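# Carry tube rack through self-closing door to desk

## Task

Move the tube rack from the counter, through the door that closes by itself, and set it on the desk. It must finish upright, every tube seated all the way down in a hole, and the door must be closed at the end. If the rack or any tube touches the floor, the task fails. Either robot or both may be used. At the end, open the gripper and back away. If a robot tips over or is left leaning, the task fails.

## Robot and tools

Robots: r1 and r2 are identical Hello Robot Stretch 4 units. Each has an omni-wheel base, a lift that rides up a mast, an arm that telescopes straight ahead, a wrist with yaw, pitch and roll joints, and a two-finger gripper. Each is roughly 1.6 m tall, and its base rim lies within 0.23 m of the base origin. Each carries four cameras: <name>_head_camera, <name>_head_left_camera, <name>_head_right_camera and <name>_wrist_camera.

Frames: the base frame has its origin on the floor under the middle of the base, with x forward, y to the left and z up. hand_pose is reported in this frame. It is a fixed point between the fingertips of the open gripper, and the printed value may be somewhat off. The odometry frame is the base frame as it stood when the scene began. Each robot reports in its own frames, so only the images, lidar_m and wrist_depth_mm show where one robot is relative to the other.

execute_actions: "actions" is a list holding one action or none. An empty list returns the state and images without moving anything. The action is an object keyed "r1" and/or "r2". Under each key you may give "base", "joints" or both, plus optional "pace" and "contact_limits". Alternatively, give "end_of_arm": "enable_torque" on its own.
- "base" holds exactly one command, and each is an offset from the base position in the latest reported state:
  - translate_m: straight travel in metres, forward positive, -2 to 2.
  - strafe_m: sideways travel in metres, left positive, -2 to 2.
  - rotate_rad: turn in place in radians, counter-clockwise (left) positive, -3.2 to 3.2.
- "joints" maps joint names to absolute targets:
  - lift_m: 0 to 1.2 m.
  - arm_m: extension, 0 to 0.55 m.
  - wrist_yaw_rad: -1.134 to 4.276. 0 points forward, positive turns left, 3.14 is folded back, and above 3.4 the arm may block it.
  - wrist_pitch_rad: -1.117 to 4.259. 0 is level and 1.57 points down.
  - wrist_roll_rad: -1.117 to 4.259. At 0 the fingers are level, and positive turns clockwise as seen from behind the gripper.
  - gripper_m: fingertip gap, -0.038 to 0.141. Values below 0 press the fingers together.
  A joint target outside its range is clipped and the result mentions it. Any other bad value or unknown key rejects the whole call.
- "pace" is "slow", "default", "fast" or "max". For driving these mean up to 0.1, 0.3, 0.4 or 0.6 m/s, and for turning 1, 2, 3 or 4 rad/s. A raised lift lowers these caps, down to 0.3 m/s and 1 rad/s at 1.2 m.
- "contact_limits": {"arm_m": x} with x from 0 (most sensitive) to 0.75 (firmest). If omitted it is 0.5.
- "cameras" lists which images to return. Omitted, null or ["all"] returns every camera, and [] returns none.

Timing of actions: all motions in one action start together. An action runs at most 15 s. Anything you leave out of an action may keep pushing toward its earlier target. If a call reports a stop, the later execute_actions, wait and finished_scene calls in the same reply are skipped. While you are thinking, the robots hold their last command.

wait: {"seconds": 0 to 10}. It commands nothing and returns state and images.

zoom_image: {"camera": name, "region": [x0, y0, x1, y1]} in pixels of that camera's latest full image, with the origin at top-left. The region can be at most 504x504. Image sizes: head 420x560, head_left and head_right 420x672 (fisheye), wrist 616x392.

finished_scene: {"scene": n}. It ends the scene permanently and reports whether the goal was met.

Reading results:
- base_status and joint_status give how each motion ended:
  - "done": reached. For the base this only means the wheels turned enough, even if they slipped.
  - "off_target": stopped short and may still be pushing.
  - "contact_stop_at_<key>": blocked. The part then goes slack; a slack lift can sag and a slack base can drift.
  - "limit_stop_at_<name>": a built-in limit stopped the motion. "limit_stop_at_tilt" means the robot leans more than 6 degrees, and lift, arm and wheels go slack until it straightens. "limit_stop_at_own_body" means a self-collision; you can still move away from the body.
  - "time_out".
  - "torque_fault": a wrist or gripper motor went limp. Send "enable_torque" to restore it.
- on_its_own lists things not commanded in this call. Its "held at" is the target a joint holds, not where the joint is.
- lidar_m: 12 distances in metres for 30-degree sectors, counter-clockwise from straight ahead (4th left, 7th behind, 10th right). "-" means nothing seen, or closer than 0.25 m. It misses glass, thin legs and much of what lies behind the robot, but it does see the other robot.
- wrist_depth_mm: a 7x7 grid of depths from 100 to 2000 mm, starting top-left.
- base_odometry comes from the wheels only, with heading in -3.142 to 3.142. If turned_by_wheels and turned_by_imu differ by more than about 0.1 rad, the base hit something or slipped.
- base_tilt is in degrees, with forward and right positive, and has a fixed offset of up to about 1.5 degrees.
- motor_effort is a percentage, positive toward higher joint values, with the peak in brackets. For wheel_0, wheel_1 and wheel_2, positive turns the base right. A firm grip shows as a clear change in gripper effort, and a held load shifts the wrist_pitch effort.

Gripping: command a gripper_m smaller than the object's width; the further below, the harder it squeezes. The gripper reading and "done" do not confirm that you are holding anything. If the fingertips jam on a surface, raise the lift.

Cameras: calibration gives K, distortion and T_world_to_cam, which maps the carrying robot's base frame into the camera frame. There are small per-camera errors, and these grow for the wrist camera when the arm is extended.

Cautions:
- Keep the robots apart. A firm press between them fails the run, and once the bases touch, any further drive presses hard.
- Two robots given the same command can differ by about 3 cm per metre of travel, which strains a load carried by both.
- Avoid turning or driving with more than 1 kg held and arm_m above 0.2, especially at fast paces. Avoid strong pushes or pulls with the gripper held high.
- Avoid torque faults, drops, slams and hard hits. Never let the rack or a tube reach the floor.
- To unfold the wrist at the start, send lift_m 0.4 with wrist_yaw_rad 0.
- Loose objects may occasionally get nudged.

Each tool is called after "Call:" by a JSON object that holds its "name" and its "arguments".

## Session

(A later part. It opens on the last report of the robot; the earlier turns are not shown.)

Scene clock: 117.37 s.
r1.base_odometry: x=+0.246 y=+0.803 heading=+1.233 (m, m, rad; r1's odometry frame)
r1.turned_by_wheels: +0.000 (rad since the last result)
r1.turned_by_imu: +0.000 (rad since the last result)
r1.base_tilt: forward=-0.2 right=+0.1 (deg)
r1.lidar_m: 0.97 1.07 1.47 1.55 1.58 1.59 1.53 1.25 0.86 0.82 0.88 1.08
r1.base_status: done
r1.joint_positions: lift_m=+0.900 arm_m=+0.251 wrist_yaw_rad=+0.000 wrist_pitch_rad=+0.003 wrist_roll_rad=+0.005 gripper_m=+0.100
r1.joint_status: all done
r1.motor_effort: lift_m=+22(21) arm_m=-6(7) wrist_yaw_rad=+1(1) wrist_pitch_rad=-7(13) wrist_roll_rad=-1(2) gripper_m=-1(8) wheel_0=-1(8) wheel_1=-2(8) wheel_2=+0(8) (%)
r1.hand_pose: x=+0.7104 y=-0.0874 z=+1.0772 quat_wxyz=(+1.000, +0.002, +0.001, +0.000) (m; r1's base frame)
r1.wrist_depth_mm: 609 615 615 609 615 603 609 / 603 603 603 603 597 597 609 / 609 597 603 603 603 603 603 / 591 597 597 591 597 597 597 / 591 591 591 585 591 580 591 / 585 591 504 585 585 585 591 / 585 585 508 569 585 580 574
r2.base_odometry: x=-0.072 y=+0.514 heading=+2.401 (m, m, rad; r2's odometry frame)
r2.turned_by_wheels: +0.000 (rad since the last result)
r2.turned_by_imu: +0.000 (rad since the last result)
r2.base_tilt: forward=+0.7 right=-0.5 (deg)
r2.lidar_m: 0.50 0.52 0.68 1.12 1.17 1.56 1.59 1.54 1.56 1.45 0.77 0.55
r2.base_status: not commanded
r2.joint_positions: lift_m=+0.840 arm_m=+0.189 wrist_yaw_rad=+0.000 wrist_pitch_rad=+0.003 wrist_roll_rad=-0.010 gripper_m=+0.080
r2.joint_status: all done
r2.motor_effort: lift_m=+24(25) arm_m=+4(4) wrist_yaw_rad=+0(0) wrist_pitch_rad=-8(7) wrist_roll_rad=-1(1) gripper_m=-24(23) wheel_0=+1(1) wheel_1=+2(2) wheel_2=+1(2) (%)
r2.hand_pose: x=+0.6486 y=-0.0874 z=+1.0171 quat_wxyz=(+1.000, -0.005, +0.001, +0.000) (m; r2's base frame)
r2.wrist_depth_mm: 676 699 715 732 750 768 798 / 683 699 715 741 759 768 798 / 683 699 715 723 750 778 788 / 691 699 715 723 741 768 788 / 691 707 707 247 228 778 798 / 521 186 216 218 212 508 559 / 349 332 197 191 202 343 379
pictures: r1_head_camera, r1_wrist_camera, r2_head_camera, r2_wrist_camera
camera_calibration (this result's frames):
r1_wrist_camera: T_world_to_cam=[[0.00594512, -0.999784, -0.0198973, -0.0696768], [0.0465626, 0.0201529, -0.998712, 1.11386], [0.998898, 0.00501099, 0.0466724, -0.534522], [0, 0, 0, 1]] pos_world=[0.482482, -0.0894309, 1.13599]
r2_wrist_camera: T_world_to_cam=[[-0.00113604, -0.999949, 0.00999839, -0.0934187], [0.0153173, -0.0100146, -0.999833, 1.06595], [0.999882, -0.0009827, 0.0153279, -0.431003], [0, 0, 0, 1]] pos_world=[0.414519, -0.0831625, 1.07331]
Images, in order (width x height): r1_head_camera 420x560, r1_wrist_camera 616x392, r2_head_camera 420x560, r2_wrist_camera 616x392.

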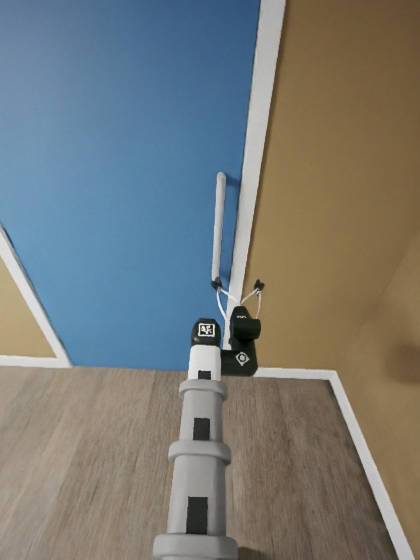

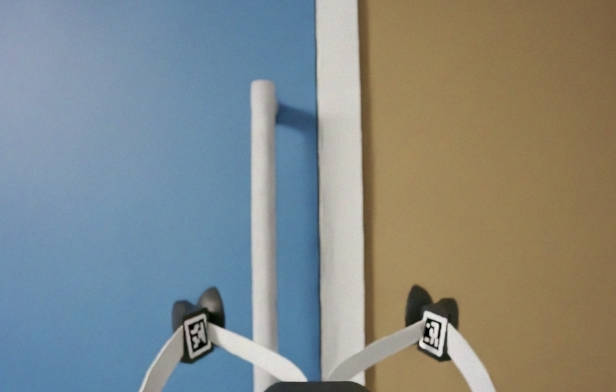

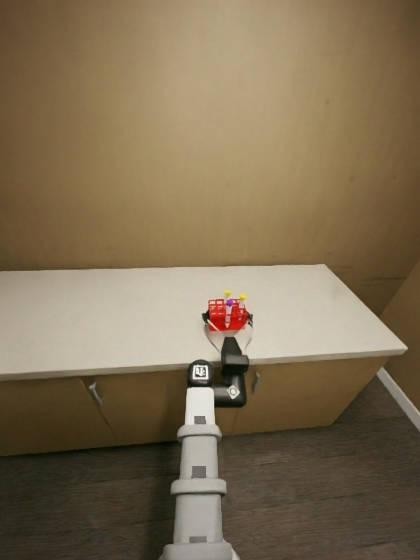

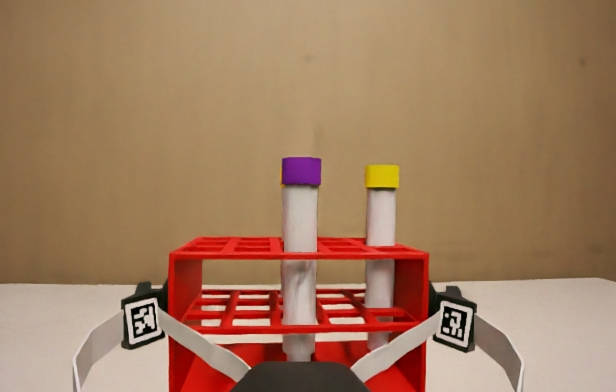

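Call:
{"name": "execute_actions", "arguments": {"actions": [{"r1":{"base":{"strafe_m":0.07},"joints":{"gripper_m":0.13}},"r2":{"joints":{"arm_m":0.0,"lift_m":0.9},"pace":"default"}}], "cameras": []}}

Call:
{"name": "execute_actions", "arguments": {"actions": [{"r1":{"base":{"translate_m":0.2},"joints":{"arm_m":0.3}},"r2":{"base":{"rotate_rad":-1.3},"pace":"default"}}], "cameras": ["r1_wrist_camera","r2_head_camera","r2_head_left_camera"]}}

Scene clock: 127.27 s.
r1.base_odometry: x=+0.180 y=+0.826 heading=+1.233 (m, m, rad; r1's odometry frame)
r1.turned_by_wheels: +0.000 (rad since the last result)
r1.turned_by_imu: +0.001 (rad since the last result)
r1.base_tilt: forward=-0.2 right=+0.0 (deg)
r1.lidar_m: 0.95 1.10 1.49 1.50 1.51 1.60 1.52 1.35 0.97 0.89 0.96 1.09
r1.base_status: done
r1.joint_positions: lift_m=+0.900 arm_m=+0.251 wrist_yaw_rad=+0.000 wrist_pitch_rad=+0.003 wrist_roll_rad=+0.005 gripper_m=+0.130
r1.joint_status: all done
r1.motor_effort: lift_m=+22(23) arm_m=-6(6) wrist_yaw_rad=+0(0) wrist_pitch_rad=-10(8) wrist_roll_rad=-1(4) gripper_m=+0(0) wheel_0=+1(8) wheel_1=+1(9) wheel_2=+0(1) (%)
r1.hand_pose: x=+0.7104 y=-0.0874 z=+1.0772 quat_wxyz=(+1.000, +0.002, +0.001, +0.000) (m; r1's base frame)
r1.wrist_depth_mm: 609 609 615 609 609 609 603 / 615 609 603 603 603 597 603 / 597 603 597 591 603 603 603 / 591 597 597 585 597 591 591 / 591 591 597 591 585 597 591 / 591 585 597 580 569 580 591 / 580 591 580 158 569 580 574
r2.base_odometry: x=-0.072 y=+0.514 heading=+2.401 (m, m, rad; r2's odometry frame)
r2.turned_by_wheels: +0.000 (rad since the last result)
r2.turned_by_imu: -0.001 (rad since the last result)
r2.base_tilt: forward=+0.7 right=-0.5 (deg)
r2.lidar_m: 0.43 0.52 0.68 1.14 1.15 1.55 1.56 1.51 1.55 1.46 0.81 0.48
r2.base_status: not commanded
r2.joint_positions: lift_m=+0.900 arm_m=+0.001 wrist_yaw_rad=+0.000 wrist_pitch_rad=+0.003 wrist_roll_rad=-0.010 gripper_m=+0.080
r2.joint_status: all done
r2.motor_effort: lift_m=+24(23) arm_m=-4(4) wrist_yaw_rad=-1(0) wrist_pitch_rad=-10(8) wrist_roll_rad=-1(0) gripper_m=-26(24) wheel_0=+1(1) wheel_1=+2(2) wheel_2=+1(1) (%)
r2.hand_pose: x=+0.4603 y=-0.0874 z=+1.0770 quat_wxyz=(+1.000, -0.005, +0.002, +0.000) (m; r2's base frame)
r2.wrist_depth_mm: 854 878 904 904 946 976 976 / 854 878 878 917 960 960 991 / 866 878 904 917 946 976 991 / 866 878 891 904 931 960 991 / 854 878 904 248 227 976 991 / 715 185 217 219 212 699 759 / 484 459 197 191 202 477 535
pictures: none
No camera images: the call's "cameras" was empty. Leave "cameras" out to get every camera's image.

Scene clock: 129.33 s.
r1.base_odometry: x=+0.246 y=+1.015 heading=+1.233 (m, m, rad; r1's odometry frame)
r1.turned_by_wheels: +0.000 (rad since the last result)
r1.turned_by_imu: -0.001 (rad since the last result)
r1.base_tilt: forward=-0.2 right=+0.0 (deg)
r1.lidar_m: 0.79 0.89 1.19 1.57 1.55 1.81 1.73 1.34 0.94 0.89 0.95 0.86
r1.base_status: done
r1.joint_positions: lift_m=+0.900 arm_m=+0.299 wrist_yaw_rad=+0.000 wrist_pitch_rad=+0.003 wrist_roll_rad=+0.005 gripper_m=+0.130
r1.joint_status: all done
r1.motor_effort: lift_m=+22(23) arm_m=+6(7) wrist_yaw_rad=+0(0) wrist_pitch_rad=-7(8) wrist_roll_rad=-2(0) gripper_m=+1(1) wheel_0=+0(6) wheel_1=+1(11) wheel_2=-1(9) (%)
r1.hand_pose: x=+0.7583 y=-0.0874 z=+1.0772 quat_wxyz=(+1.000, +0.002, +0.001, +0.000) (m; r1's base frame)
r1.wrist_depth_mm: 349 351 349 351 351 349 347 / 349 349 349 347 349 345 349 / 345 347 343 343 345 343 345 / 343 342 342 342 343 343 345 / 342 342 340 342 342 338 342 / 340 340 338 338 338 325 338 / 336 336 334 159 324 322 334
r2.base_odometry: x=-0.072 y=+0.514 heading=+1.101 (m, m, rad; r2's odometry frame)
r2.turned_by_wheels: -1.300 (rad since the last result)
r2.turned_by_imu: -1.278 (rad since the last result)
r2.base_tilt: forward=+0.6 right=-0.5 (deg)
r2.lidar_m: 0.42 0.64 0.51 0.50 0.59 0.98 1.14 1.28 2.12 1.53 1.76 0.48
r2.base_status: done
r2.joint_positions: lift_m=+0.900 arm_m=+0.001 wrist_yaw_rad=+0.000 wrist_pitch_rad=+0.003 wrist_roll_rad=-0.010 gripper_m=+0.080
r2.joint_status: not commanded
r2.motor_effort: lift_m=+22(24) arm_m=-4(4) wrist_yaw_rad=+0(0) wrist_pitch_rad=-10(8) wrist_roll_rad=-1(1) gripper_m=-23(25) wheel_0=+1(5) wheel_1=-1(8) wheel_2=-1(13) (%)
r2.hand_pose: x=+0.4603 y=-0.0875 z=+1.0771 quat_wxyz=(+1.000, -0.005, +0.002, +0.000) (m; r2's base frame)
r2.wrist_depth_mm: 1366 1336 1308 1229 1182 1160 1118 / 1397 1336 1281 1255 1205 1160 1138 / 1366 1308 1308 1205 1182 1160 1118 / 1366 1336 1308 1205 1205 1138 1098 / 1366 1336 1255 248 228 1138 1098 / 1366 185 217 198 211 1138 1118 / 991 1308 197 191 202 1118 1118
pictures: r1_wrist_camera, r2_head_camera, r2_head_left_camera
camera_calibration (this result's frames):
r1_wrist_camera: T_world_to_cam=[[0.0059586, -0.999784, -0.0198961, -0.0699691], [0.0467477, 0.0201532, -0.998703, 1.11154], [0.998889, 0.00502078, 0.0468577, -0.582536], [0, 0, 0, 1]] pos_world=[0.530344, -0.0894303, 1.136]
Images, in order (width x height): r1_wrist_camera 616x392, r2_head_camera 420x560, r2_head_left_camera 420x672.

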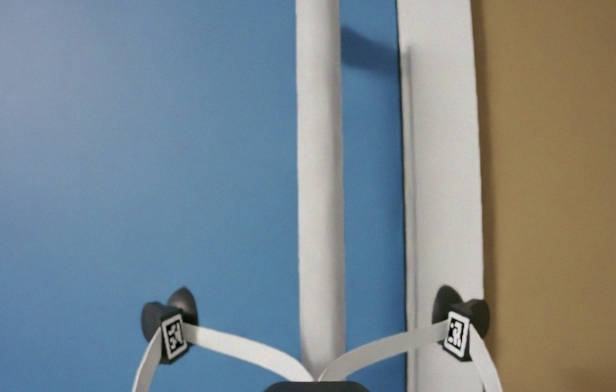

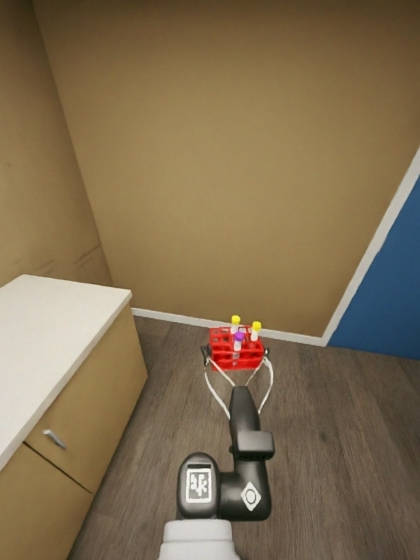

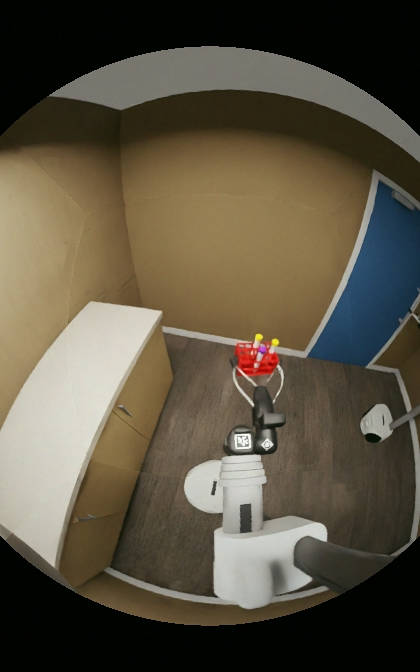

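Call:
{"name": "execute_actions", "arguments": {"actions": [{"r1":{"joints":{"arm_m":0.365}}}], "cameras": ["r1_wrist_camera"]}}

Scene clock: 134.57 s.
r1.base_odometry: x=+0.246 y=+1.015 heading=+1.233 (m, m, rad; r1's odometry frame)
r1.turned_by_wheels: +0.000 (rad since the last result)
r1.turned_by_imu: +0.000 (rad since the last result)
r1.base_tilt: forward=-0.2 right=+0.0 (deg)
r1.lidar_m: 0.79 0.87 1.19 1.54 1.55 1.79 1.73 1.35 0.95 0.90 0.96 0.88
r1.base_status: not commanded
r1.joint_positions: lift_m=+0.900 arm_m=+0.364 wrist_yaw_rad=+0.000 wrist_pitch_rad=+0.002 wrist_roll_rad=+0.005 gripper_m=+0.130
r1.joint_status: all done
r1.motor_effort: lift_m=+23(22) arm_m=+6(8) wrist_yaw_rad=-1(1) wrist_pitch_rad=-7(7) wrist_roll_rad=+1(0) gripper_m=+0(1) wheel_0=+0(0) wheel_1=+1(1) wheel_2=+0(0) (%)
r1.hand_pose: x=+0.8233 y=-0.0874 z=+1.0772 quat_wxyz=(+1.000, +0.002, +0.001, +0.000) (m; r1's base frame)
r1.wrist_depth_mm: 285 285 283 206 283 270 283 / 283 281 282 203 281 267 281 / 279 281 278 200 281 265 281 / 278 278 276 198 277 264 276 / 274 276 276 197 276 262 276 / 274 274 276 196 274 259 273 / 271 271 271 159 271 258 272
r2.base_odometry: x=-0.072 y=+0.514 heading=+1.101 (m, m, rad; r2's odometry frame)
r2.turned_by_wheels: +0.000 (rad since the last result)
r2.turned_by_imu: -0.001 (rad since the last result)
r2.base_tilt: forward=+0.6 right=-0.5 (deg)
r2.lidar_m: 0.42 0.61 0.51 0.48 0.60 0.97 1.13 1.30 2.09 1.56 1.76 0.47
r2.base_status: not commanded
r2.joint_positions: lift_m=+0.900 arm_m=+0.001 wrist_yaw_rad=+0.000 wrist_pitch_rad=+0.003 wrist_roll_rad=-0.010 gripper_m=+0.080
r2.joint_status: not commanded
r2.motor_effort: lift_m=+22(22) arm_m=-4(4) wrist_yaw_rad=+1(1) wrist_pitch_rad=-9(9) wrist_roll_rad=-1(1) gripper_m=-23(24) wheel_0=+1(1) wheel_1=-1(1) wheel_2=-1(0) (%)
r2.hand_pose: x=+0.4603 y=-0.0875 z=+1.0771 quat_wxyz=(+1.000, -0.005, +0.002, +0.000) (m; r2's base frame)
r2.wrist_depth_mm: 1366 1308 1308 1229 1205 1138 1118 / 1397 1308 1281 1255 1182 1138 1098 / 1366 1336 1281 1229 1205 1160 1138 / 1397 1336 1255 1205 1182 1138 1118 / 1336 1336 1255 248 225 1160 1118 / 1336 185 217 198 211 1138 1118 / 1008 1308 197 190 202 1138 1098
pictures: r1_wrist_camera
camera_calibration (this result's frames):
r1_wrist_camera: T_world_to_cam=[[0.00595253, -0.999784, -0.0198959, -0.0703531], [0.0468121, 0.020153, -0.9987, 1.10846], [0.998886, 0.00501342, 0.046922, -0.647483], [0, 0, 0, 1]] pos_world=[0.595291, -0.0894307, 1.136]
Images, in order (width x height): r1_wrist_camera 616x392.

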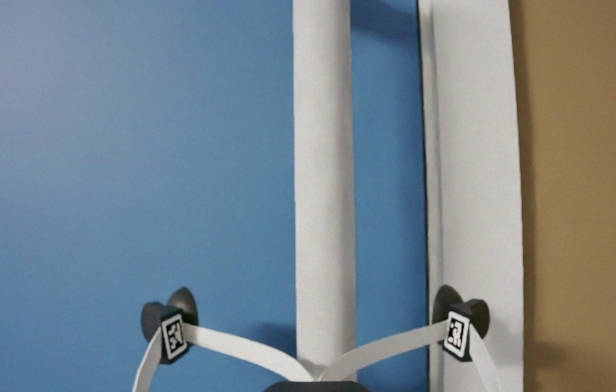

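Call:
{"name": "execute_actions", "arguments": {"actions": [{"r1":{"joints":{"gripper_m":-0.03}}}], "cameras": []}}

Call:
{"name": "execute_actions", "arguments": {"actions": [{"r1":{"base":{"translate_m":-0.15},"pace":"slow"}}], "cameras": ["r1_head_camera","r1_wrist_camera"]}}

Scene clock: 140.77 s.
r1.base_odometry: x=+0.246 y=+1.015 heading=+1.234 (m, m, rad; r1's odometry frame)
r1.turned_by_wheels: +0.001 (rad since the last result)
r1.turned_by_imu: -0.031 (rad since the last result)
r1.base_tilt: forward=-0.1 right=+0.0 (deg)
r1.lidar_m: 0.76 0.87 1.17 1.55 1.56 1.83 1.73 1.41 0.95 0.90 0.97 0.87
r1.base_status: not commanded
r1.joint_positions: lift_m=+0.900 arm_m=+0.366 wrist_yaw_rad=+0.017 wrist_pitch_rad=+0.003 wrist_roll_rad=+0.005 gripper_m=-0.029
r1.joint_status: all done
r1.on_its_own: wrist_yaw_rad is at rest, and its effort (-49) is outside its rest range (-13 to +13)
r1.motor_effort: lift_m=+23(22) arm_m=-4(6) wrist_yaw_rad=-49(48) wrist_pitch_rad=-9(8) wrist_roll_rad=+1(1) gripper_m=-33(32) wheel_0=+3(10) wheel_1=-2(4) wheel_2=+15(16) (%)
r1.hand_pose: x=+0.8266 y=-0.0826 z=+1.0772 quat_wxyz=(+1.000, +0.002, +0.001, +0.008) (m; r1's base frame)
r1.wrist_depth_mm: 271 274 274 197 274 262 276 / 270 273 272 195 273 259 273 / 268 272 271 191 270 257 272 / 267 267 268 190 270 257 270 / 264 266 266 188 267 254 267 / 264 265 264 186 258 252 266 / 262 262 177 184 178 250 265
r2.base_odometry: x=-0.072 y=+0.514 heading=+1.101 (m, m, rad; r2's odometry frame)
r2.turned_by_wheels: +0.000 (rad since the last result)
r2.turned_by_imu: -0.001 (rad since the last result)
r2.base_tilt: forward=+0.6 right=-0.6 (deg)
r2.lidar_m: 0.39 0.62 0.50 0.51 0.59 0.95 1.14 1.26 2.10 1.54 1.78 0.46
r2.base_status: not commanded
r2.joint_positions: lift_m=+0.900 arm_m=+0.001 wrist_yaw_rad=+0.000 wrist_pitch_rad=+0.003 wrist_roll_rad=-0.010 gripper_m=+0.080
r2.joint_status: not commanded
r2.motor_effort: lift_m=+22(22) arm_m=-4(4) wrist_yaw_rad=+0(2) wrist_pitch_rad=-10(8) wrist_roll_rad=-1(1) gripper_m=-22(25) wheel_0=+1(1) wheel_1=-1(1) wheel_2=-1(1) (%)
r2.hand_pose: x=+0.4603 y=-0.0875 z=+1.0771 quat_wxyz=(+1.000, -0.005, +0.002, +0.000) (m; r2's base frame)
r2.wrist_depth_mm: 1336 1336 1281 1229 1205 1160 1118 / 1366 1336 1281 1229 1182 1160 1098 / 1397 1336 1281 1205 1182 1160 1138 / 1336 1336 1281 1229 1160 1138 1118 / 1366 1336 1255 247 225 1160 1078 / 1397 185 216 198 212 1118 1118 / 1008 1336 197 190 203 1138 1118
pictures: none
No camera images: the call's "cameras" was empty. Leave "cameras" out to get every camera's image.

Scene clock: 143.53 s.
r1.base_odometry: x=+0.197 y=+0.874 heading=+1.234 (m, m, rad; r1's odometry frame)
r1.turned_by_wheels: +0.000 (rad since the last result)
r1.turned_by_imu: -0.014 (rad since the last result)
r1.base_tilt: forward=-0.1 right=+0.0 (deg)
r1.lidar_m: 0.86 0.98 1.33 1.52 1.46 1.68 1.60 1.46 0.98 0.91 0.98 1.03
r1.base_status: done
r1.joint_positions: lift_m=+0.900 arm_m=+0.366 wrist_yaw_rad=+0.000 wrist_pitch_rad=+0.002 wrist_roll_rad=+0.005 gripper_m=-0.030
r1.joint_status: not commanded
r1.motor_effort: lift_m=+22(22) arm_m=-3(6) wrist_yaw_rad=-1(74) wrist_pitch_rad=-7(10) wrist_roll_rad=+0(1) gripper_m=-18(34) wheel_0=-1(4) wheel_1=-2(5) wheel_2=+2(29) (%)
r1.hand_pose: x=+0.8250 y=-0.0873 z=+1.0773 quat_wxyz=(+1.000, +0.002, +0.001, +0.000) (m; r1's base frame)
r1.wrist_depth_mm: 389 387 387 389 424 439 445 / 384 384 387 387 418 439 439 / 384 382 382 382 418 436 439 / 382 377 379 377 413 430 433 / 377 377 377 375 410 427 433 / 373 375 375 207 407 427 433 / 370 368 174 203 177 418 424
r2.base_odometry: x=-0.072 y=+0.514 heading=+1.101 (m, m, rad; r2's odometry frame)
r2.turned_by_wheels: +0.000 (rad since the last result)
r2.turned_by_imu: -0.001 (rad since the last result)
r2.base_tilt: forward=+0.7 right=-0.5 (deg)
r2.lidar_m: 0.45 0.64 0.50 0.49 0.58 0.98 1.14 1.27 2.12 1.49 1.72 0.46
r2.base_status: not commanded
r2.joint_positions: lift_m=+0.900 arm_m=+0.001 wrist_yaw_rad=+0.000 wrist_pitch_rad=+0.003 wrist_roll_rad=-0.010 gripper_m=+0.080
r2.joint_status: not commanded
r2.motor_effort: lift_m=+22(22) arm_m=-4(4) wrist_yaw_rad=+1(1) wrist_pitch_rad=-9(9) wrist_roll_rad=-1(1) gripper_m=-23(24) wheel_0=+1(1) wheel_1=-1(1) wheel_2=-1(1) (%)
r2.hand_pose: x=+0.4603 y=-0.0875 z=+1.0771 quat_wxyz=(+1.000, -0.005, +0.002, +0.000) (m; r2's base frame)
r2.wrist_depth_mm: 1336 1336 1308 1229 1205 1160 1118 / 1366 1336 1281 1229 1182 1138 1118 / 1366 1336 1281 1229 1205 1138 1118 / 1336 1336 1281 1229 1160 1138 1138 / 1366 1308 1255 246 226 1138 1098 / 1336 186 217 198 211 1118 1118 / 1008 1336 197 190 203 1138 1098
pictures: r1_head_camera, r1_wrist_camera
camera_calibration (this result's frames):
r1_wrist_camera: T_world_to_cam=[[0.00646624, -0.999783, -0.0198004, -0.0707414], [0.0469981, 0.0200828, -0.998693, 1.1083], [0.998874, 0.00552721, 0.0471178, -0.649386], [0, 0, 0, 1]] pos_world=[0.597025, -0.0893944, 1.13604]
Images, in order (width x height): r1_head_camera 420x560, r1_wrist_camera 616x392.

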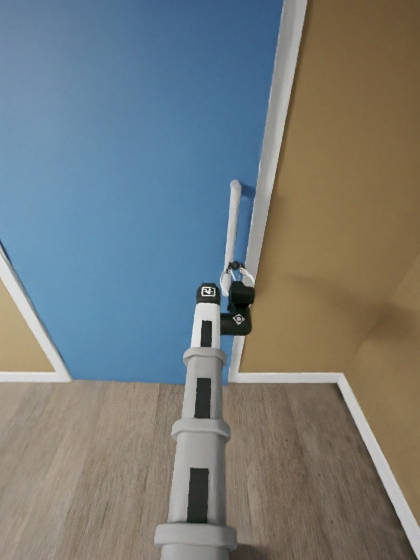

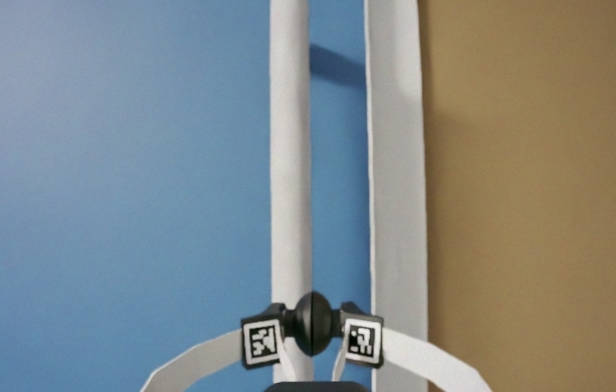

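Call:
{"name": "execute_actions", "arguments": {"actions": [{"r1":{"base":{"translate_m":0.14},"joints":{"gripper_m":0.13}}}], "cameras": ["r1_wrist_camera"]}}

Scene clock: 159.33 s.
r1.base_odometry: x=+0.243 y=+1.006 heading=+1.235 (m, m, rad; r1's odometry frame)
r1.turned_by_wheels: +0.000 (rad since the last result)
r1.turned_by_imu: +0.000 (rad since the last result)
r1.base_tilt: forward=-0.2 right=+0.0 (deg)
r1.lidar_m: 0.78 0.87 1.15 1.56 1.54 1.82 1.72 1.45 0.97 0.90 0.98 0.89
r1.base_status: done
r1.joint_positions: lift_m=+0.900 arm_m=+0.366 wrist_yaw_rad=+0.000 wrist_pitch_rad=+0.002 wrist_roll_rad=+0.005 gripper_m=+0.130
r1.joint_status: all done
r1.motor_effort: lift_m=+22(22) arm_m=-4(3) wrist_yaw_rad=-2(2) wrist_pitch_rad=-8(7) wrist_roll_rad=+2(0) gripper_m=-1(18) wheel_0=+1(5) wheel_1=+2(6) wheel_2=+0(7) (%)
r1.hand_pose: x=+0.8250 y=-0.0873 z=+1.0773 quat_wxyz=(+1.000, +0.002, +0.001, +0.000) (m; r1's base frame)
r1.wrist_depth_mm: 278 279 283 209 285 294 296 / 276 278 281 207 286 290 293 / 274 278 278 205 285 289 290 / 271 274 276 204 283 286 289 / 270 271 274 201 279 285 289 / 268 271 274 199 279 267 285 / 266 267 271 159 264 265 282
r2.base_odometry: x=-0.072 y=+0.514 heading=+1.101 (m, m, rad; r2's odometry frame)
r2.turned_by_wheels: +0.000 (rad since the last result)
r2.turned_by_imu: -0.001 (rad since the last result)
r2.base_tilt: forward=+0.7 right=-0.5 (deg)
r2.lidar_m: 0.42 0.64 0.49 0.50 0.57 0.97 1.13 1.30 2.11 1.55 1.77 0.46
r2.base_status: not commanded
r2.joint_positions: lift_m=+0.900 arm_m=+0.001 wrist_yaw_rad=+0.000 wrist_pitch_rad=+0.003 wrist_roll_rad=-0.010 gripper_m=+0.080
r2.joint_status: not commanded
r2.motor_effort: lift_m=+22(22) arm_m=-4(4) wrist_yaw_rad=+0(1) wrist_pitch_rad=-9(9) wrist_roll_rad=-1(0) gripper_m=-24(24) wheel_0=+1(1) wheel_1=+0(1) wheel_2=-1(1) (%)
r2.hand_pose: x=+0.4603 y=-0.0875 z=+1.0771 quat_wxyz=(+1.000, -0.005, +0.002, +0.000) (m; r2's base frame)
r2.wrist_depth_mm: 1336 1336 1281 1229 1205 1138 1118 / 1366 1336 1281 1229 1205 1138 1118 / 1366 1366 1255 1205 1205 1138 1118 / 1336 1366 1229 1182 1182 1160 1098 / 1366 1336 1255 247 225 1138 1118 / 1366 185 216 198 211 1138 1118 / 1008 1336 198 190 202 1118 1118
pictures: r1_wrist_camera
camera_calibration (this result's frames):
r1_wrist_camera: T_world_to_cam=[[0.00645333, -0.999783, -0.0198004, -0.0707345], [0.0469986, 0.0200821, -0.998693, 1.1083], [0.998874, 0.0055143, 0.047118, -0.649386], [0, 0, 0, 1]] pos_world=[0.597023, -0.0893952, 1.13604]
Images, in order (width x height): r1_wrist_camera 616x392.

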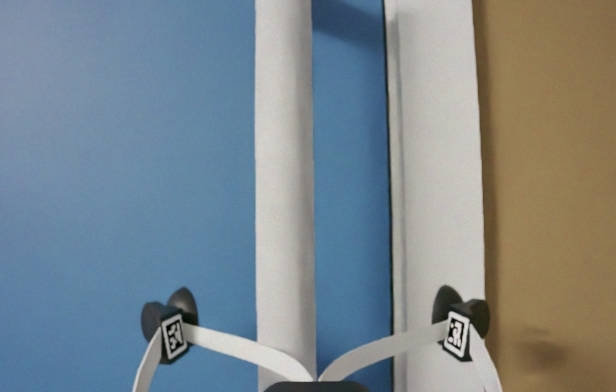

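Call:
{"name": "execute_actions", "arguments": {"actions": [{"r1":{"joints":{"arm_m":0.41},"contact_limits":{"arm_m":0.2}}}], "cameras": ["r1_wrist_camera"]}}

Call:
{"name": "execute_actions", "arguments": {"actions": [{"r1":{"joints":{"gripper_m":-0.03}}}], "cameras": ["r1_wrist_camera","r1_head_camera"]}}

Scene clock: 166.00 s.
r1.base_odometry: x=+0.243 y=+1.006 heading=+1.234 (m, m, rad; r1's odometry frame)
r1.turned_by_wheels: +0.000 (rad since the last result)
r1.turned_by_imu: +0.005 (rad since the last result)
r1.base_tilt: forward=-0.3 right=+0.0 (deg)
r1.lidar_m: 0.78 0.87 1.17 1.56 1.55 1.83 1.72 1.45 0.98 0.90 0.95 0.89
r1.base_status: not commanded
r1.joint_positions: lift_m=+0.900 arm_m=+0.400 wrist_yaw_rad=-0.009 wrist_pitch_rad=+0.002 wrist_roll_rad=+0.005 gripper_m=+0.130
r1.joint_status: arm_m contact_stop (moved +0.034 of +0.044)
r1.on_its_own: arm_m is slack since a contact_stop (your +0.410 is given up); wrist_yaw_rad is at rest, and its effort (+27) is outside its rest range (-13 to +13)
r1.motor_effort: lift_m=+22(22) arm_m=+0(17) wrist_yaw_rad=+27(47) wrist_pitch_rad=-7(9) wrist_roll_rad=-1(0) gripper_m=-2(2) wheel_0=+4(7) wheel_1=+1(4) wheel_2=-7(10) (%)
r1.contact_limits: arm_m 0.2
r1.hand_pose: x=+0.8584 y=-0.0901 z=+1.0775 quat_wxyz=(+1.000, +0.002, +0.001, -0.005) (m; r1's base frame)
r1.wrist_depth_mm: 244 246 250 172 255 246 262 / 244 246 249 171 255 243 260 / 242 244 247 170 253 242 257 / 240 242 245 167 250 240 256 / 238 241 241 167 248 237 255 / 236 237 242 165 246 235 252 / 236 236 238 162 232 234 250
r2.base_odometry: x=-0.072 y=+0.514 heading=+1.101 (m, m, rad; r2's odometry frame)
r2.turned_by_wheels: +0.000 (rad since the last result)
r2.turned_by_imu: -0.001 (rad since the last result)
r2.base_tilt: forward=+0.6 right=-0.5 (deg)
r2.lidar_m: 0.42 0.61 0.51 0.49 0.56 0.97 1.14 1.31 2.12 1.56 1.76 0.46
r2.base_status: not commanded
r2.joint_positions: lift_m=+0.900 arm_m=+0.001 wrist_yaw_rad=+0.000 wrist_pitch_rad=+0.003 wrist_roll_rad=-0.010 gripper_m=+0.080
r2.joint_status: not commanded
r2.motor_effort: lift_m=+22(22) arm_m=-4(4) wrist_yaw_rad=+1(2) wrist_pitch_rad=-9(10) wrist_roll_rad=+0(1) gripper_m=-24(23) wheel_0=+1(1) wheel_1=-1(1) wheel_2=-1(1) (%)
r2.hand_pose: x=+0.4603 y=-0.0875 z=+1.0771 quat_wxyz=(+1.000, -0.005, +0.002, +0.000) (m; r2's base frame)
r2.wrist_depth_mm: 1366 1308 1281 1229 1182 1138 1098 / 1366 1308 1308 1229 1205 1138 1118 / 1366 1366 1281 1205 1182 1138 1098 / 1336 1336 1281 1205 1182 1138 1118 / 1397 1336 1255 248 226 1160 1118 / 1397 185 216 198 211 1118 1118 / 991 1308 198 190 202 1138 1098
pictures: r1_wrist_camera
camera_calibration (this result's frames):
r1_wrist_camera: T_world_to_cam=[[-0.00331765, -0.9998, -0.0197222, -0.0654634], [0.0476908, 0.0195417, -0.998671, 1.10626], [0.998857, -0.00425381, 0.0476164, -0.684108], [0, 0, 0, 1]] pos_world=[0.63035, -0.0899785, 1.13607]
Images, in order (width x height): r1_wrist_camera 616x392.

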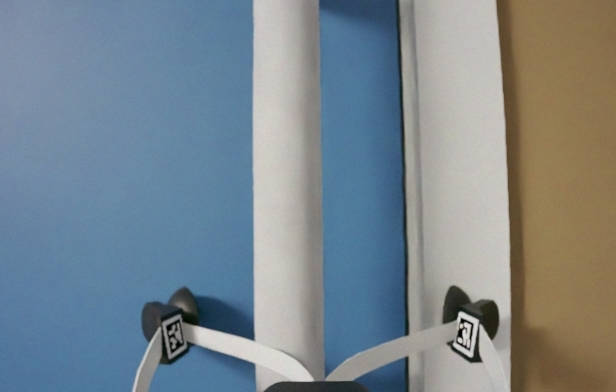

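not run: a stop came earlier in this reply.

Fingertips touch the door now; close.

Call:
{"name": "execute_actions", "arguments": {"actions": [{"r1":{"joints":{"gripper_m":-0.03,"arm_m":0.39}}}], "cameras": ["r1_wrist_camera","r1_head_camera"]}}

Scene clock: 170.77 s.
r1.base_odometry: x=+0.243 y=+1.006 heading=+1.236 (m, m, rad; r1's odometry frame)
r1.turned_by_wheels: +0.002 (rad since the last result)
r1.turned_by_imu: +0.001 (rad since the last result)
r1.base_tilt: forward=-0.1 right=+0.0 (deg)
r1.lidar_m: 0.77 0.86 1.14 1.56 1.55 1.83 1.71 1.47 0.99 0.92 0.97 0.89
r1.base_status: not commanded
r1.joint_positions: lift_m=+0.900 arm_m=+0.391 wrist_yaw_rad=+0.016 wrist_pitch_rad=+0.002 wrist_roll_rad=+0.005 gripper_m=-0.029
r1.joint_status: all done
r1.on_its_own: wrist_yaw_rad is at rest, and its effort (-47) is outside its rest range (-13 to +13)
r1.motor_effort: lift_m=+22(22) arm_m=-5(7) wrist_yaw_rad=-47(50) wrist_pitch_rad=-7(7) wrist_roll_rad=-1(0) gripper_m=-23(27) wheel_0=+2(6) wheel_1=+1(1) wheel_2=+15(15) (%)
r1.hand_pose: x=+0.8517 y=-0.0827 z=+1.0774 quat_wxyz=(+1.000, +0.002, +0.001, +0.008) (m; r1's base frame)
r1.wrist_depth_mm: 251 252 254 174 257 244 257 / 250 251 251 172 253 243 256 / 248 248 250 172 250 240 254 / 246 247 248 169 249 239 252 / 244 246 246 168 248 236 251 / 242 243 244 167 244 235 249 / 241 242 175 163 176 233 247
r2.base_odometry: x=-0.072 y=+0.514 heading=+1.101 (m, m, rad; r2's odometry frame)
r2.turned_by_wheels: +0.000 (rad since the last result)
r2.turned_by_imu: -0.001 (rad since the last result)
r2.base_tilt: forward=+0.7 right=-0.6 (deg)
r2.lidar_m: 0.42 0.63 0.50 0.50 0.57 0.99 1.15 1.31 2.12 1.55 1.77 0.47
r2.base_status: not commanded
r2.joint_positions: lift_m=+0.900 arm_m=+0.001 wrist_yaw_rad=+0.000 wrist_pitch_rad=+0.003 wrist_roll_rad=-0.010 gripper_m=+0.080
r2.joint_status: not commanded
r2.motor_effort: lift_m=+22(22) arm_m=-4(4) wrist_yaw_rad=+3(0) wrist_pitch_rad=-9(8) wrist_roll_rad=+0(1) gripper_m=-26(26) wheel_0=+1(1) wheel_1=-1(1) wheel_2=+0(1) (%)
r2.hand_pose: x=+0.4603 y=-0.0875 z=+1.0771 quat_wxyz=(+1.000, -0.005, +0.002, +0.000) (m; r2's base frame)
r2.wrist_depth_mm: 1336 1336 1308 1229 1182 1138 1118 / 1366 1336 1281 1229 1205 1160 1098 / 1366 1336 1308 1229 1205 1160 1118 / 1366 1336 1255 1205 1182 1160 1118 / 1366 1336 1255 247 226 1160 1098 / 1366 186 216 198 212 1118 1118 / 1008 1336 196 190 202 1118 1118
pictures: r1_head_camera, r1_wrist_camera
camera_calibration (this result's frames):
r1_wrist_camera: T_world_to_cam=[[0.0225195, -0.999552, -0.0197242, -0.0800068], [0.0468308, 0.0207622, -0.998687, 1.10719], [0.998649, 0.0215662, 0.0472773, -0.674751], [0, 0, 0, 1]] pos_world=[0.623791, -0.0884067, 1.13605]
Images, in order (width x height): r1_head_camera 420x560, r1_wrist_camera 616x392.

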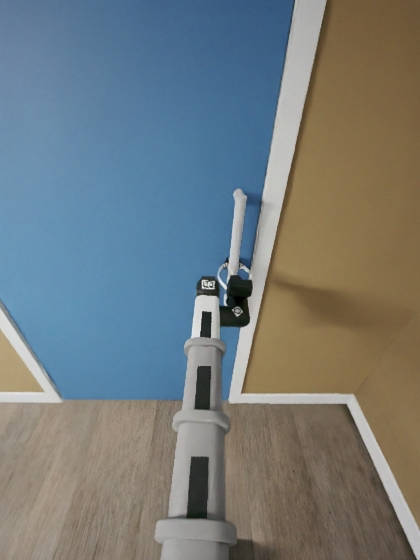

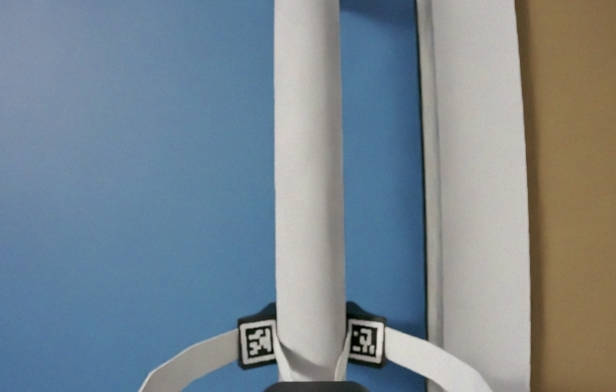

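Call:
{"name": "execute_actions", "arguments": {"actions": [{"r1":{"base":{"translate_m":-0.15},"pace":"slow"}}], "cameras": ["r1_head_camera","r1_wrist_camera"]}}

Scene clock: 176.13 s.
r1.base_odometry: x=+0.194 y=+0.865 heading=+1.239 (m, m, rad; r1's odometry frame)
r1.turned_by_wheels: +0.003 (rad since the last result)
r1.turned_by_imu: -0.002 (rad since the last result)
r1.base_tilt: forward=-0.1 right=+0.1 (deg)
r1.lidar_m: 0.76 0.92 1.35 1.51 1.49 1.67 1.58 1.46 1.00 0.92 0.99 1.04
r1.base_status: done
r1.joint_positions: lift_m=+0.900 arm_m=+0.391 wrist_yaw_rad=+0.026 wrist_pitch_rad=+0.003 wrist_roll_rad=+0.005 gripper_m=-0.029
r1.joint_status: not commanded
r1.on_its_own: wrist_yaw_rad is at rest, and its effort (-76) is outside its rest range (-13 to +13)
r1.motor_effort: lift_m=+22(22) arm_m=-6(6) wrist_yaw_rad=-76(85) wrist_pitch_rad=-7(10) wrist_roll_rad=+1(1) gripper_m=-24(24) wheel_0=+10(17) wheel_1=+0(9) wheel_2=+25(30) (%)
r1.hand_pose: x=+0.8527 y=-0.0799 z=+1.0772 quat_wxyz=(+1.000, +0.002, +0.001, +0.013) (m; r1's base frame)
r1.wrist_depth_mm: 286 276 264 174 247 404 404 / 285 272 262 171 244 404 407 / 281 270 259 170 242 399 399 / 278 268 259 168 242 397 399 / 277 266 255 167 238 397 394 / 272 265 255 167 236 392 392 / 272 262 176 163 174 387 389
r2.base_odometry: x=-0.072 y=+0.514 heading=+1.101 (m, m, rad; r2's odometry frame)
r2.turned_by_wheels: +0.000 (rad since the last result)
r2.turned_by_imu: -0.001 (rad since the last result)
r2.base_tilt: forward=+0.7 right=-0.5 (deg)
r2.lidar_m: 0.42 0.64 0.51 0.50 0.57 0.97 1.14 1.29 2.12 1.49 1.72 0.45
r2.base_status: not commanded
r2.joint_positions: lift_m=+0.900 arm_m=+0.001 wrist_yaw_rad=+0.000 wrist_pitch_rad=+0.003 wrist_roll_rad=-0.010 gripper_m=+0.080
r2.joint_status: not commanded
r2.motor_effort: lift_m=+22(22) arm_m=-4(4) wrist_yaw_rad=+1(1) wrist_pitch_rad=-9(9) wrist_roll_rad=-1(1) gripper_m=-22(26) wheel_0=+1(1) wheel_1=+0(1) wheel_2=-1(1) (%)
r2.hand_pose: x=+0.4603 y=-0.0875 z=+1.0771 quat_wxyz=(+1.000, -0.005, +0.002, +0.000) (m; r2's base frame)
r2.wrist_depth_mm: 1336 1308 1281 1255 1182 1138 1098 / 1336 1336 1308 1255 1182 1138 1118 / 1366 1308 1281 1229 1182 1138 1118 / 1366 1366 1281 1205 1182 1138 1118 / 1366 1336 1255 248 226 1160 1118 / 1397 185 216 198 212 1118 1118 / 991 1336 197 190 202 1138 1098
pictures: r1_head_camera, r1_wrist_camera
camera_calibration (this result's frames):
r1_wrist_camera: T_world_to_cam=[[0.0321391, -0.999283, -0.0199923, -0.0851271], [0.0461892, 0.0214662, -0.998702, 1.10758], [0.998416, 0.0311739, 0.046846, -0.67432], [0, 0, 0, 1]] pos_world=[0.624829, -0.0878204, 1.13603]
Images, in order (width x height): r1_head_camera 420x560, r1_wrist_camera 616x392.

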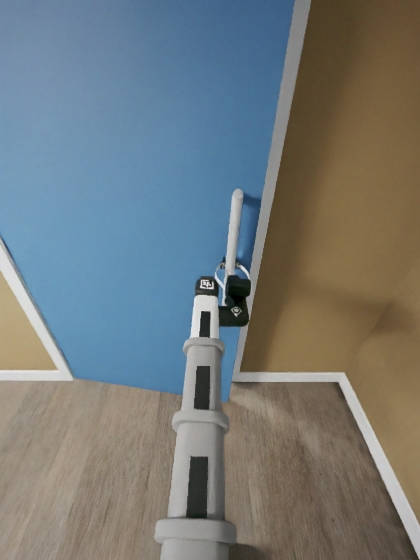

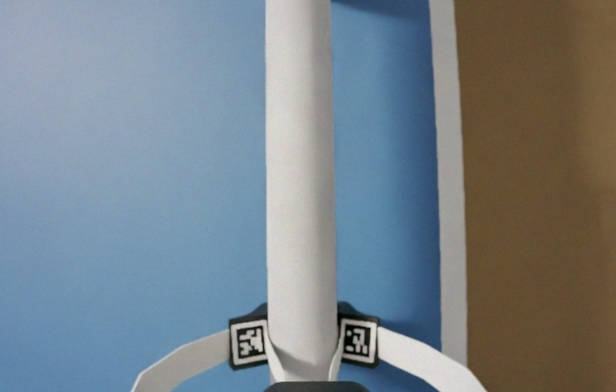

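Call:
{"name": "execute_actions", "arguments": {"actions": [{"r1":{"base":{"translate_m":-0.2},"joints":{"wrist_yaw_rad":0.2},"pace":"slow"}}], "cameras": ["r1_head_left_camera"]}}

Scene clock: 184.67 s.
r1.base_odometry: x=+0.129 y=+0.677 heading=+1.242 (m, m, rad; r1's odometry frame)
r1.turned_by_wheels: +0.003 (rad since the last result)
r1.turned_by_imu: -0.059 (rad since the last result)
r1.base_tilt: forward=-0.1 right=+0.0 (deg)
r1.lidar_m: 0.78 0.96 1.49 1.41 1.39 1.55 1.41 1.45 1.07 0.97 0.99 1.24
r1.base_status: done
r1.joint_positions: lift_m=+0.900 arm_m=+0.391 wrist_yaw_rad=+0.223 wrist_pitch_rad=+0.003 wrist_roll_rad=+0.005 gripper_m=-0.029
r1.joint_status: wrist_yaw_rad off_target (ended at +0.223, target +0.200)
r1.on_its_own: wrist_yaw_rad is at rest, and its effort (-65) is outside its rest range (-13 to +13)
r1.motor_effort: lift_m=+18(22) arm_m=-8(8) wrist_yaw_rad=-65(85) wrist_pitch_rad=-10(27) wrist_roll_rad=+0(4) gripper_m=-25(26) wheel_0=+12(17) wheel_1=+1(14) wheel_2=+27(34) (%)
r1.hand_pose: x=+0.8630 y=-0.0215 z=+1.0773 quat_wxyz=(+0.994, +0.002, +0.002, +0.111) (m; r1's base frame)
r1.wrist_depth_mm: 404 347 296 173 232 521 525 / 397 340 294 172 231 521 521 / 397 340 290 171 230 517 512 / 397 336 291 170 231 512 508 / 389 329 286 169 229 216 508 / 387 330 286 167 223 214 512 / 387 329 177 164 177 211 500
r2.base_odometry: x=-0.072 y=+0.514 heading=+1.101 (m, m, rad; r2's odometry frame)
r2.turned_by_wheels: +0.000 (rad since the last result)
r2.turned_by_imu: -0.001 (rad since the last result)
r2.base_tilt: forward=+0.7 right=-0.4 (deg)
r2.lidar_m: 0.43 0.61 0.49 0.48 0.58 0.97 1.13 1.28 2.12 1.40 1.71 0.43
r2.base_status: not commanded
r2.joint_positions: lift_m=+0.900 arm_m=+0.001 wrist_yaw_rad=+0.000 wrist_pitch_rad=+0.003 wrist_roll_rad=-0.010 gripper_m=+0.080
r2.joint_status: not commanded
r2.motor_effort: lift_m=+22(22) arm_m=-4(4) wrist_yaw_rad=+1(2) wrist_pitch_rad=-8(9) wrist_roll_rad=-1(0) gripper_m=-24(23) wheel_0=+1(1) wheel_1=-1(1) wheel_2=-1(1) (%)
r2.hand_pose: x=+0.4603 y=-0.0875 z=+1.0771 quat_wxyz=(+1.000, -0.005, +0.002, +0.000) (m; r2's base frame)
r2.wrist_depth_mm: 1336 1308 1281 1229 1182 1138 1098 / 1366 1336 1308 1229 1182 1160 1098 / 1308 1336 1281 1229 1182 1138 1118 / 1366 1336 1281 1229 1182 1138 1098 / 1336 1281 1281 248 226 1138 1118 / 1336 185 217 198 211 1138 1098 / 991 1308 197 190 202 1138 1098
pictures: r1_head_left_camera
Images, in order (width x height): r1_head_left_camera 420x672.

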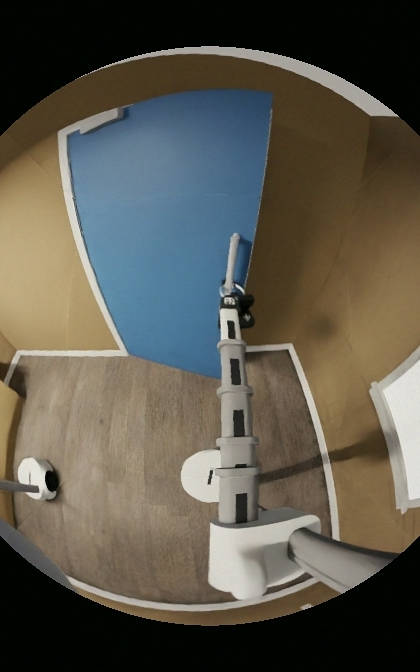

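Call:
{"name": "execute_actions", "arguments": {"actions": [{"r1":{"base":{"translate_m":-0.2},"joints":{"wrist_yaw_rad":0.45},"pace":"slow"}}], "cameras": ["r1_head_left_camera"]}}

Scene clock: 192.63 s.
r1.base_odometry: x=+0.065 y=+0.488 heading=+1.245 (m, m, rad; r1's odometry frame)
r1.turned_by_wheels: +0.003 (rad since the last result)
r1.turned_by_imu: -0.075 (rad since the last result)
r1.base_tilt: forward=-0.1 right=+0.0 (deg)
r1.lidar_m: 0.77 0.96 1.58 1.32 1.31 1.44 1.28 1.30 1.22 1.04 1.06 1.33
r1.base_status: done
r1.joint_positions: lift_m=+0.900 arm_m=+0.391 wrist_yaw_rad=+0.465 wrist_pitch_rad=+0.004 wrist_roll_rad=+0.005 gripper_m=-0.029
r1.joint_status: all done
r1.on_its_own: wrist_yaw_rad is at rest, and its effort (-42) is outside its rest range (-13 to +13)
r1.motor_effort: lift_m=+18(18) arm_m=-8(9) wrist_yaw_rad=-42(60) wrist_pitch_rad=-13(44) wrist_roll_rad=+0(0) gripper_m=-26(29) wheel_0=+12(16) wheel_1=+0(12) wheel_2=+26(36) (%)
r1.hand_pose: x=+0.8594 y=+0.0513 z=+1.0772 quat_wxyz=(+0.973, +0.002, +0.002, +0.231) (m; r1's base frame)
r1.wrist_depth_mm: 917 554 375 175 227 190 603 / 931 549 370 173 228 190 585 / 917 535 366 171 227 190 585 / 917 539 364 169 225 189 580 / 904 535 364 168 225 188 580 / 904 530 362 167 213 187 569 / 891 530 176 163 177 179 574
r2.base_odometry: x=-0.072 y=+0.514 heading=+1.101 (m, m, rad; r2's odometry frame)
r2.turned_by_wheels: +0.000 (rad since the last result)
r2.turned_by_imu: -0.001 (rad since the last result)
r2.base_tilt: forward=+0.7 right=-0.5 (deg)
r2.lidar_m: 0.40 0.62 0.51 0.50 0.58 0.97 1.13 1.29 2.13 1.29 1.70 0.46
r2.base_status: not commanded
r2.joint_positions: lift_m=+0.900 arm_m=+0.001 wrist_yaw_rad=+0.000 wrist_pitch_rad=+0.003 wrist_roll_rad=-0.010 gripper_m=+0.080
r2.joint_status: not commanded
r2.motor_effort: lift_m=+22(22) arm_m=-4(4) wrist_yaw_rad=+0(0) wrist_pitch_rad=-8(8) wrist_roll_rad=-1(0) gripper_m=-22(24) wheel_0=+1(1) wheel_1=-1(1) wheel_2=-1(1) (%)
r2.hand_pose: x=+0.4603 y=-0.0875 z=+1.0771 quat_wxyz=(+1.000, -0.005, +0.002, +0.000) (m; r2's base frame)
r2.wrist_depth_mm: 1366 1366 1281 1229 1182 1118 1098 / 1366 1366 1255 1255 1205 1160 1098 / 1366 1336 1281 1229 1182 1138 1098 / 1366 1308 1308 1205 1182 1138 1118 / 1366 1336 1255 247 226 1138 1118 / 1366 185 216 198 211 1098 1118 / 991 1336 197 190 202 1118 1098
pictures: r1_head_left_camera
Images, in order (width x height): r1_head_left_camera 420x672.

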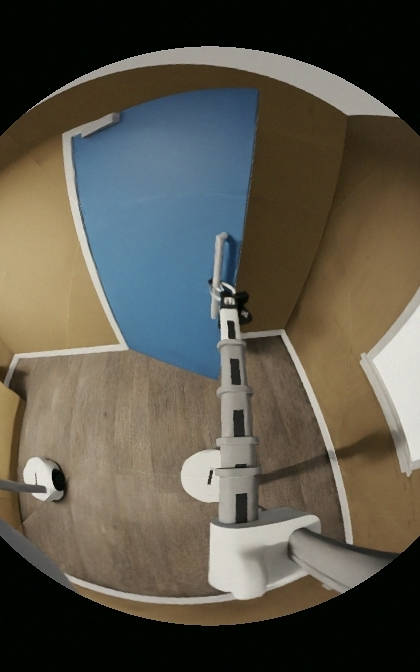

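Call:
{"name": "execute_actions", "arguments": {"actions": [{"r1":{"base":{"strafe_m":0.2},"joints":{"wrist_yaw_rad":0.6},"pace":"slow"}}], "cameras": []}}

Call:
{"name": "execute_actions", "arguments": {"actions": [{"r1":{"base":{"translate_m":-0.2},"joints":{"wrist_yaw_rad":0.8},"pace":"slow"}}], "cameras": ["r1_head_left_camera","r2_head_camera"]}}

Scene clock: 200.07 s.
r1.base_odometry: x=-0.124 y=+0.552 heading=+1.245 (m, m, rad; r1's odometry frame)
r1.turned_by_wheels: +0.000 (rad since the last result)
r1.turned_by_imu: -0.432 (rad since the last result)
r1.base_tilt: forward=-0.1 right=+0.0 (deg)
r1.lidar_m: 0.78 0.84 1.00 1.44 1.14 1.07 1.58 1.47 1.52 1.43 1.31 1.39
r1.base_status: done
r1.joint_positions: lift_m=+0.900 arm_m=+0.392 wrist_yaw_rad=+0.594 wrist_pitch_rad=+0.003 wrist_roll_rad=+0.004 gripper_m=-0.030
r1.joint_status: all done
r1.on_its_own: wrist_yaw_rad is at rest, and its effort (+16) is outside its rest range (-13 to +13)
r1.motor_effort: lift_m=+18(18) arm_m=-10(11) wrist_yaw_rad=+16(53) wrist_pitch_rad=-8(13) wrist_roll_rad=+2(2) gripper_m=-20(26) wheel_0=-6(24) wheel_1=-5(7) wheel_2=+7(23) (%)
r1.hand_pose: x=+0.8508 y=+0.0891 z=+1.0775 quat_wxyz=(+0.956, +0.002, +0.002, +0.293) (m; r1's base frame)
r1.wrist_depth_mm: 362 322 290 171 236 627 640 / 357 319 286 170 235 226 634 / 355 317 283 168 233 224 621 / 353 314 282 167 232 224 621 / 349 312 279 167 231 221 615 / 345 309 276 166 224 220 603 / 343 307 169 161 175 215 609
r2.base_odometry: x=-0.072 y=+0.514 heading=+1.101 (m, m, rad; r2's odometry frame)
r2.turned_by_wheels: +0.000 (rad since the last result)
r2.turned_by_imu: -0.001 (rad since the last result)
r2.base_tilt: forward=+0.7 right=-0.5 (deg)
r2.lidar_m: 0.42 0.63 0.50 0.50 0.56 0.98 1.12 1.29 2.13 1.06 1.66 0.48
r2.base_status: not commanded
r2.joint_positions: lift_m=+0.900 arm_m=+0.001 wrist_yaw_rad=+0.000 wrist_pitch_rad=+0.003 wrist_roll_rad=-0.010 gripper_m=+0.080
r2.joint_status: not commanded
r2.motor_effort: lift_m=+22(22) arm_m=-4(4) wrist_yaw_rad=+1(1) wrist_pitch_rad=-9(8) wrist_roll_rad=-1(1) gripper_m=-24(23) wheel_0=+1(1) wheel_1=-1(1) wheel_2=-1(1) (%)
r2.hand_pose: x=+0.4603 y=-0.0875 z=+1.0771 quat_wxyz=(+1.000, -0.005, +0.002, +0.000) (m; r2's base frame)
r2.wrist_depth_mm: 1336 1336 1281 1229 1182 1160 1098 / 1366 1336 1281 1229 1182 1138 1098 / 1366 1336 1281 1229 1182 1160 1118 / 1366 1336 1281 1229 1182 1138 1098 / 1366 1366 1281 247 225 1138 1098 / 1366 186 216 198 212 1118 1098 / 1008 1308 198 190 202 1138 1138
pictures: none
No camera images: the call's "cameras" was empty. Leave "cameras" out to get every camera's image.

Scene clock: 203.33 s.
r1.base_odometry: x=-0.188 y=+0.363 heading=+1.244 (m, m, rad; r1's odometry frame)
r1.turned_by_wheels: +0.000 (rad since the last result)
r1.turned_by_imu: -0.176 (rad since the last result)
r1.base_tilt: forward=-0.1 right=+0.0 (deg)
r1.lidar_m: 0.76 0.84 0.99 1.35 0.99 0.91 1.66 1.42 1.42 1.64 1.47 1.47
r1.base_status: done
r1.joint_positions: lift_m=+0.900 arm_m=+0.391 wrist_yaw_rad=+0.788 wrist_pitch_rad=+0.003 wrist_roll_rad=+0.004 gripper_m=-0.030
r1.joint_status: all done
r1.on_its_own: wrist_yaw_rad is at rest, and its effort (+34) is outside its rest range (-13 to +13)
r1.motor_effort: lift_m=+19(19) arm_m=-7(11) wrist_yaw_rad=+34(67) wrist_pitch_rad=-9(33) wrist_roll_rad=+1(1) gripper_m=-21(25) wheel_0=-7(23) wheel_1=-8(27) wheel_2=+8(30) (%)
r1.hand_pose: x=+0.8276 y=+0.1428 z=+1.0774 quat_wxyz=(+0.923, +0.001, +0.002, +0.384) (m; r1's base frame)
r1.wrist_depth_mm: 488 392 319 172 232 215 768 / 477 384 317 172 231 212 768 / 473 382 315 171 231 211 768 / 477 375 309 169 229 210 759 / 462 370 309 170 228 209 741 / 449 373 307 168 220 208 732 / 459 368 168 163 174 196 732
r2.base_odometry: x=-0.072 y=+0.514 heading=+1.101 (m, m, rad; r2's odometry frame)
r2.turned_by_wheels: +0.000 (rad since the last result)
r2.turned_by_imu: -0.001 (rad since the last result)
r2.base_tilt: forward=+0.7 right=-0.4 (deg)
r2.lidar_m: 0.44 0.62 0.50 0.50 0.58 0.97 1.14 1.28 2.09 0.90 1.64 0.45
r2.base_status: not commanded
r2.joint_positions: lift_m=+0.900 arm_m=+0.001 wrist_yaw_rad=+0.000 wrist_pitch_rad=+0.003 wrist_roll_rad=-0.010 gripper_m=+0.080
r2.joint_status: not commanded
r2.motor_effort: lift_m=+22(22) arm_m=-4(4) wrist_yaw_rad=+1(1) wrist_pitch_rad=-7(8) wrist_roll_rad=+0(1) gripper_m=-23(24) wheel_0=+1(1) wheel_1=-1(1) wheel_2=-1(1) (%)
r2.hand_pose: x=+0.4603 y=-0.0875 z=+1.0771 quat_wxyz=(+1.000, -0.005, +0.002, +0.000) (m; r2's base frame)
r2.wrist_depth_mm: 1336 1366 1308 1229 1182 1160 1118 / 1308 1336 1281 1229 1182 1138 1118 / 1397 1366 1281 1229 1182 1138 1098 / 1366 1336 1281 1205 1182 1160 1098 / 1336 1336 1255 246 226 1160 1118 / 1366 185 216 198 212 1138 1118 / 991 1336 197 190 202 1138 1098
pictures: r1_head_left_camera, r2_head_camera
Images, in order (width x height): r1_head_left_camera 420x672, r2_head_camera 420x560.

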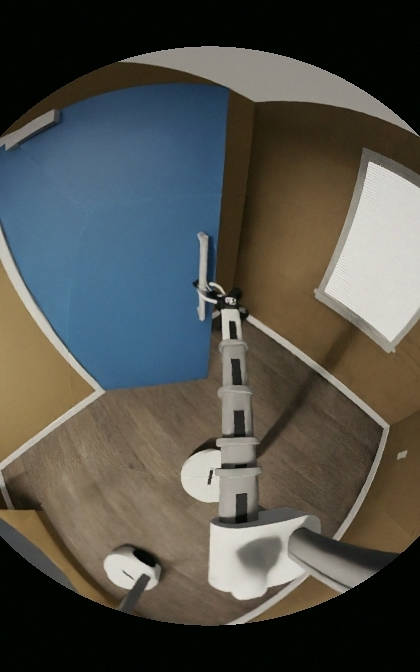

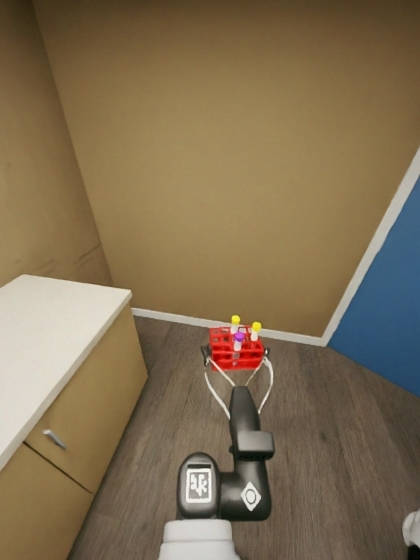

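Call:
{"name": "execute_actions", "arguments": {"actions": [{"r1":{"base":{"strafe_m":0.2},"joints":{"wrist_yaw_rad":0.9},"pace":"slow"}}], "cameras": ["r1_head_left_camera"]}}

Scene clock: 212.50 s.
r1.base_odometry: x=-0.377 y=+0.428 heading=+1.244 (m, m, rad; r1's odometry frame)
r1.turned_by_wheels: +0.000 (rad since the last result)
r1.turned_by_imu: -0.363 (rad since the last result)
r1.base_tilt: forward=-0.1 right=+0.0 (deg)
r1.lidar_m: 0.76 0.68 0.70 0.86 1.15 0.89 0.89 1.00 1.71 1.75 1.73 1.59
r1.base_status: done
r1.joint_positions: lift_m=+0.900 arm_m=+0.391 wrist_yaw_rad=+0.889 wrist_pitch_rad=+0.002 wrist_roll_rad=+0.004 gripper_m=-0.030
r1.joint_status: all done
r1.on_its_own: wrist_yaw_rad is at rest, and its effort (+30) is outside its rest range (-13 to +13)
r1.motor_effort: lift_m=+19(19) arm_m=-8(8) wrist_yaw_rad=+30(70) wrist_pitch_rad=-7(11) wrist_roll_rad=+1(1) gripper_m=-22(21) wheel_0=-2(18) wheel_1=-6(5) wheel_2=+9(9) (%)
r1.hand_pose: x=+0.8120 y=+0.1690 z=+1.0776 quat_wxyz=(+0.903, +0.001, +0.002, +0.430) (m; r1's base frame)
r1.wrist_depth_mm: 293 279 265 172 242 809 866 / 294 277 265 171 241 788 866 / 289 277 263 170 241 788 831 / 287 274 262 169 238 788 831 / 285 271 257 168 237 778 820 / 281 270 257 167 233 768 820 / 279 267 175 162 175 488 809
r2.base_odometry: x=-0.072 y=+0.514 heading=+1.101 (m, m, rad; r2's odometry frame)
r2.turned_by_wheels: +0.000 (rad since the last result)
r2.turned_by_imu: -0.001 (rad since the last result)
r2.base_tilt: forward=+0.6 right=-0.5 (deg)
r2.lidar_m: 0.42 0.59 0.50 0.50 0.59 0.96 1.14 1.29 2.10 0.93 0.90 0.47
r2.base_status: not commanded
r2.joint_positions: lift_m=+0.900 arm_m=+0.001 wrist_yaw_rad=+0.000 wrist_pitch_rad=+0.003 wrist_roll_rad=-0.010 gripper_m=+0.080
r2.joint_status: not commanded
r2.motor_effort: lift_m=+22(22) arm_m=-4(4) wrist_yaw_rad=+3(1) wrist_pitch_rad=-8(10) wrist_roll_rad=-1(1) gripper_m=-22(24) wheel_0=+1(1) wheel_1=-1(1) wheel_2=-1(1) (%)
r2.hand_pose: x=+0.4603 y=-0.0875 z=+1.0771 quat_wxyz=(+1.000, -0.005, +0.002, +0.000) (m; r2's base frame)
r2.wrist_depth_mm: 1366 1336 1308 1229 1182 1160 1098 / 1366 1336 1281 1255 1205 1138 1118 / 1366 1336 1281 1255 1182 1160 1098 / 1366 1336 1281 1205 1160 1138 1118 / 1366 1336 1229 247 226 1138 1098 / 1366 185 217 198 212 1138 1098 / 991 1308 197 191 202 1138 1098
pictures: r1_head_left_camera
Images, in order (width x height): r1_head_left_camera 420x672.

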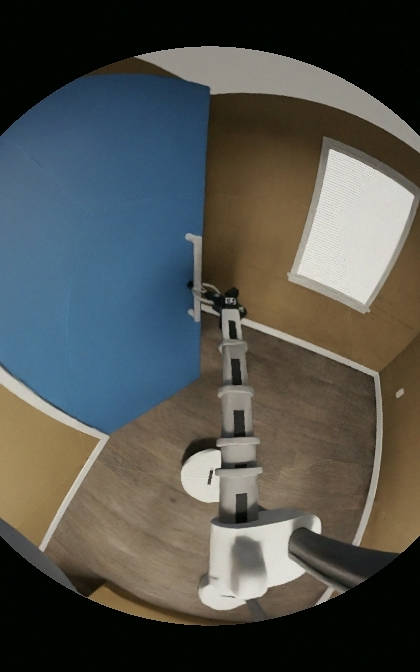

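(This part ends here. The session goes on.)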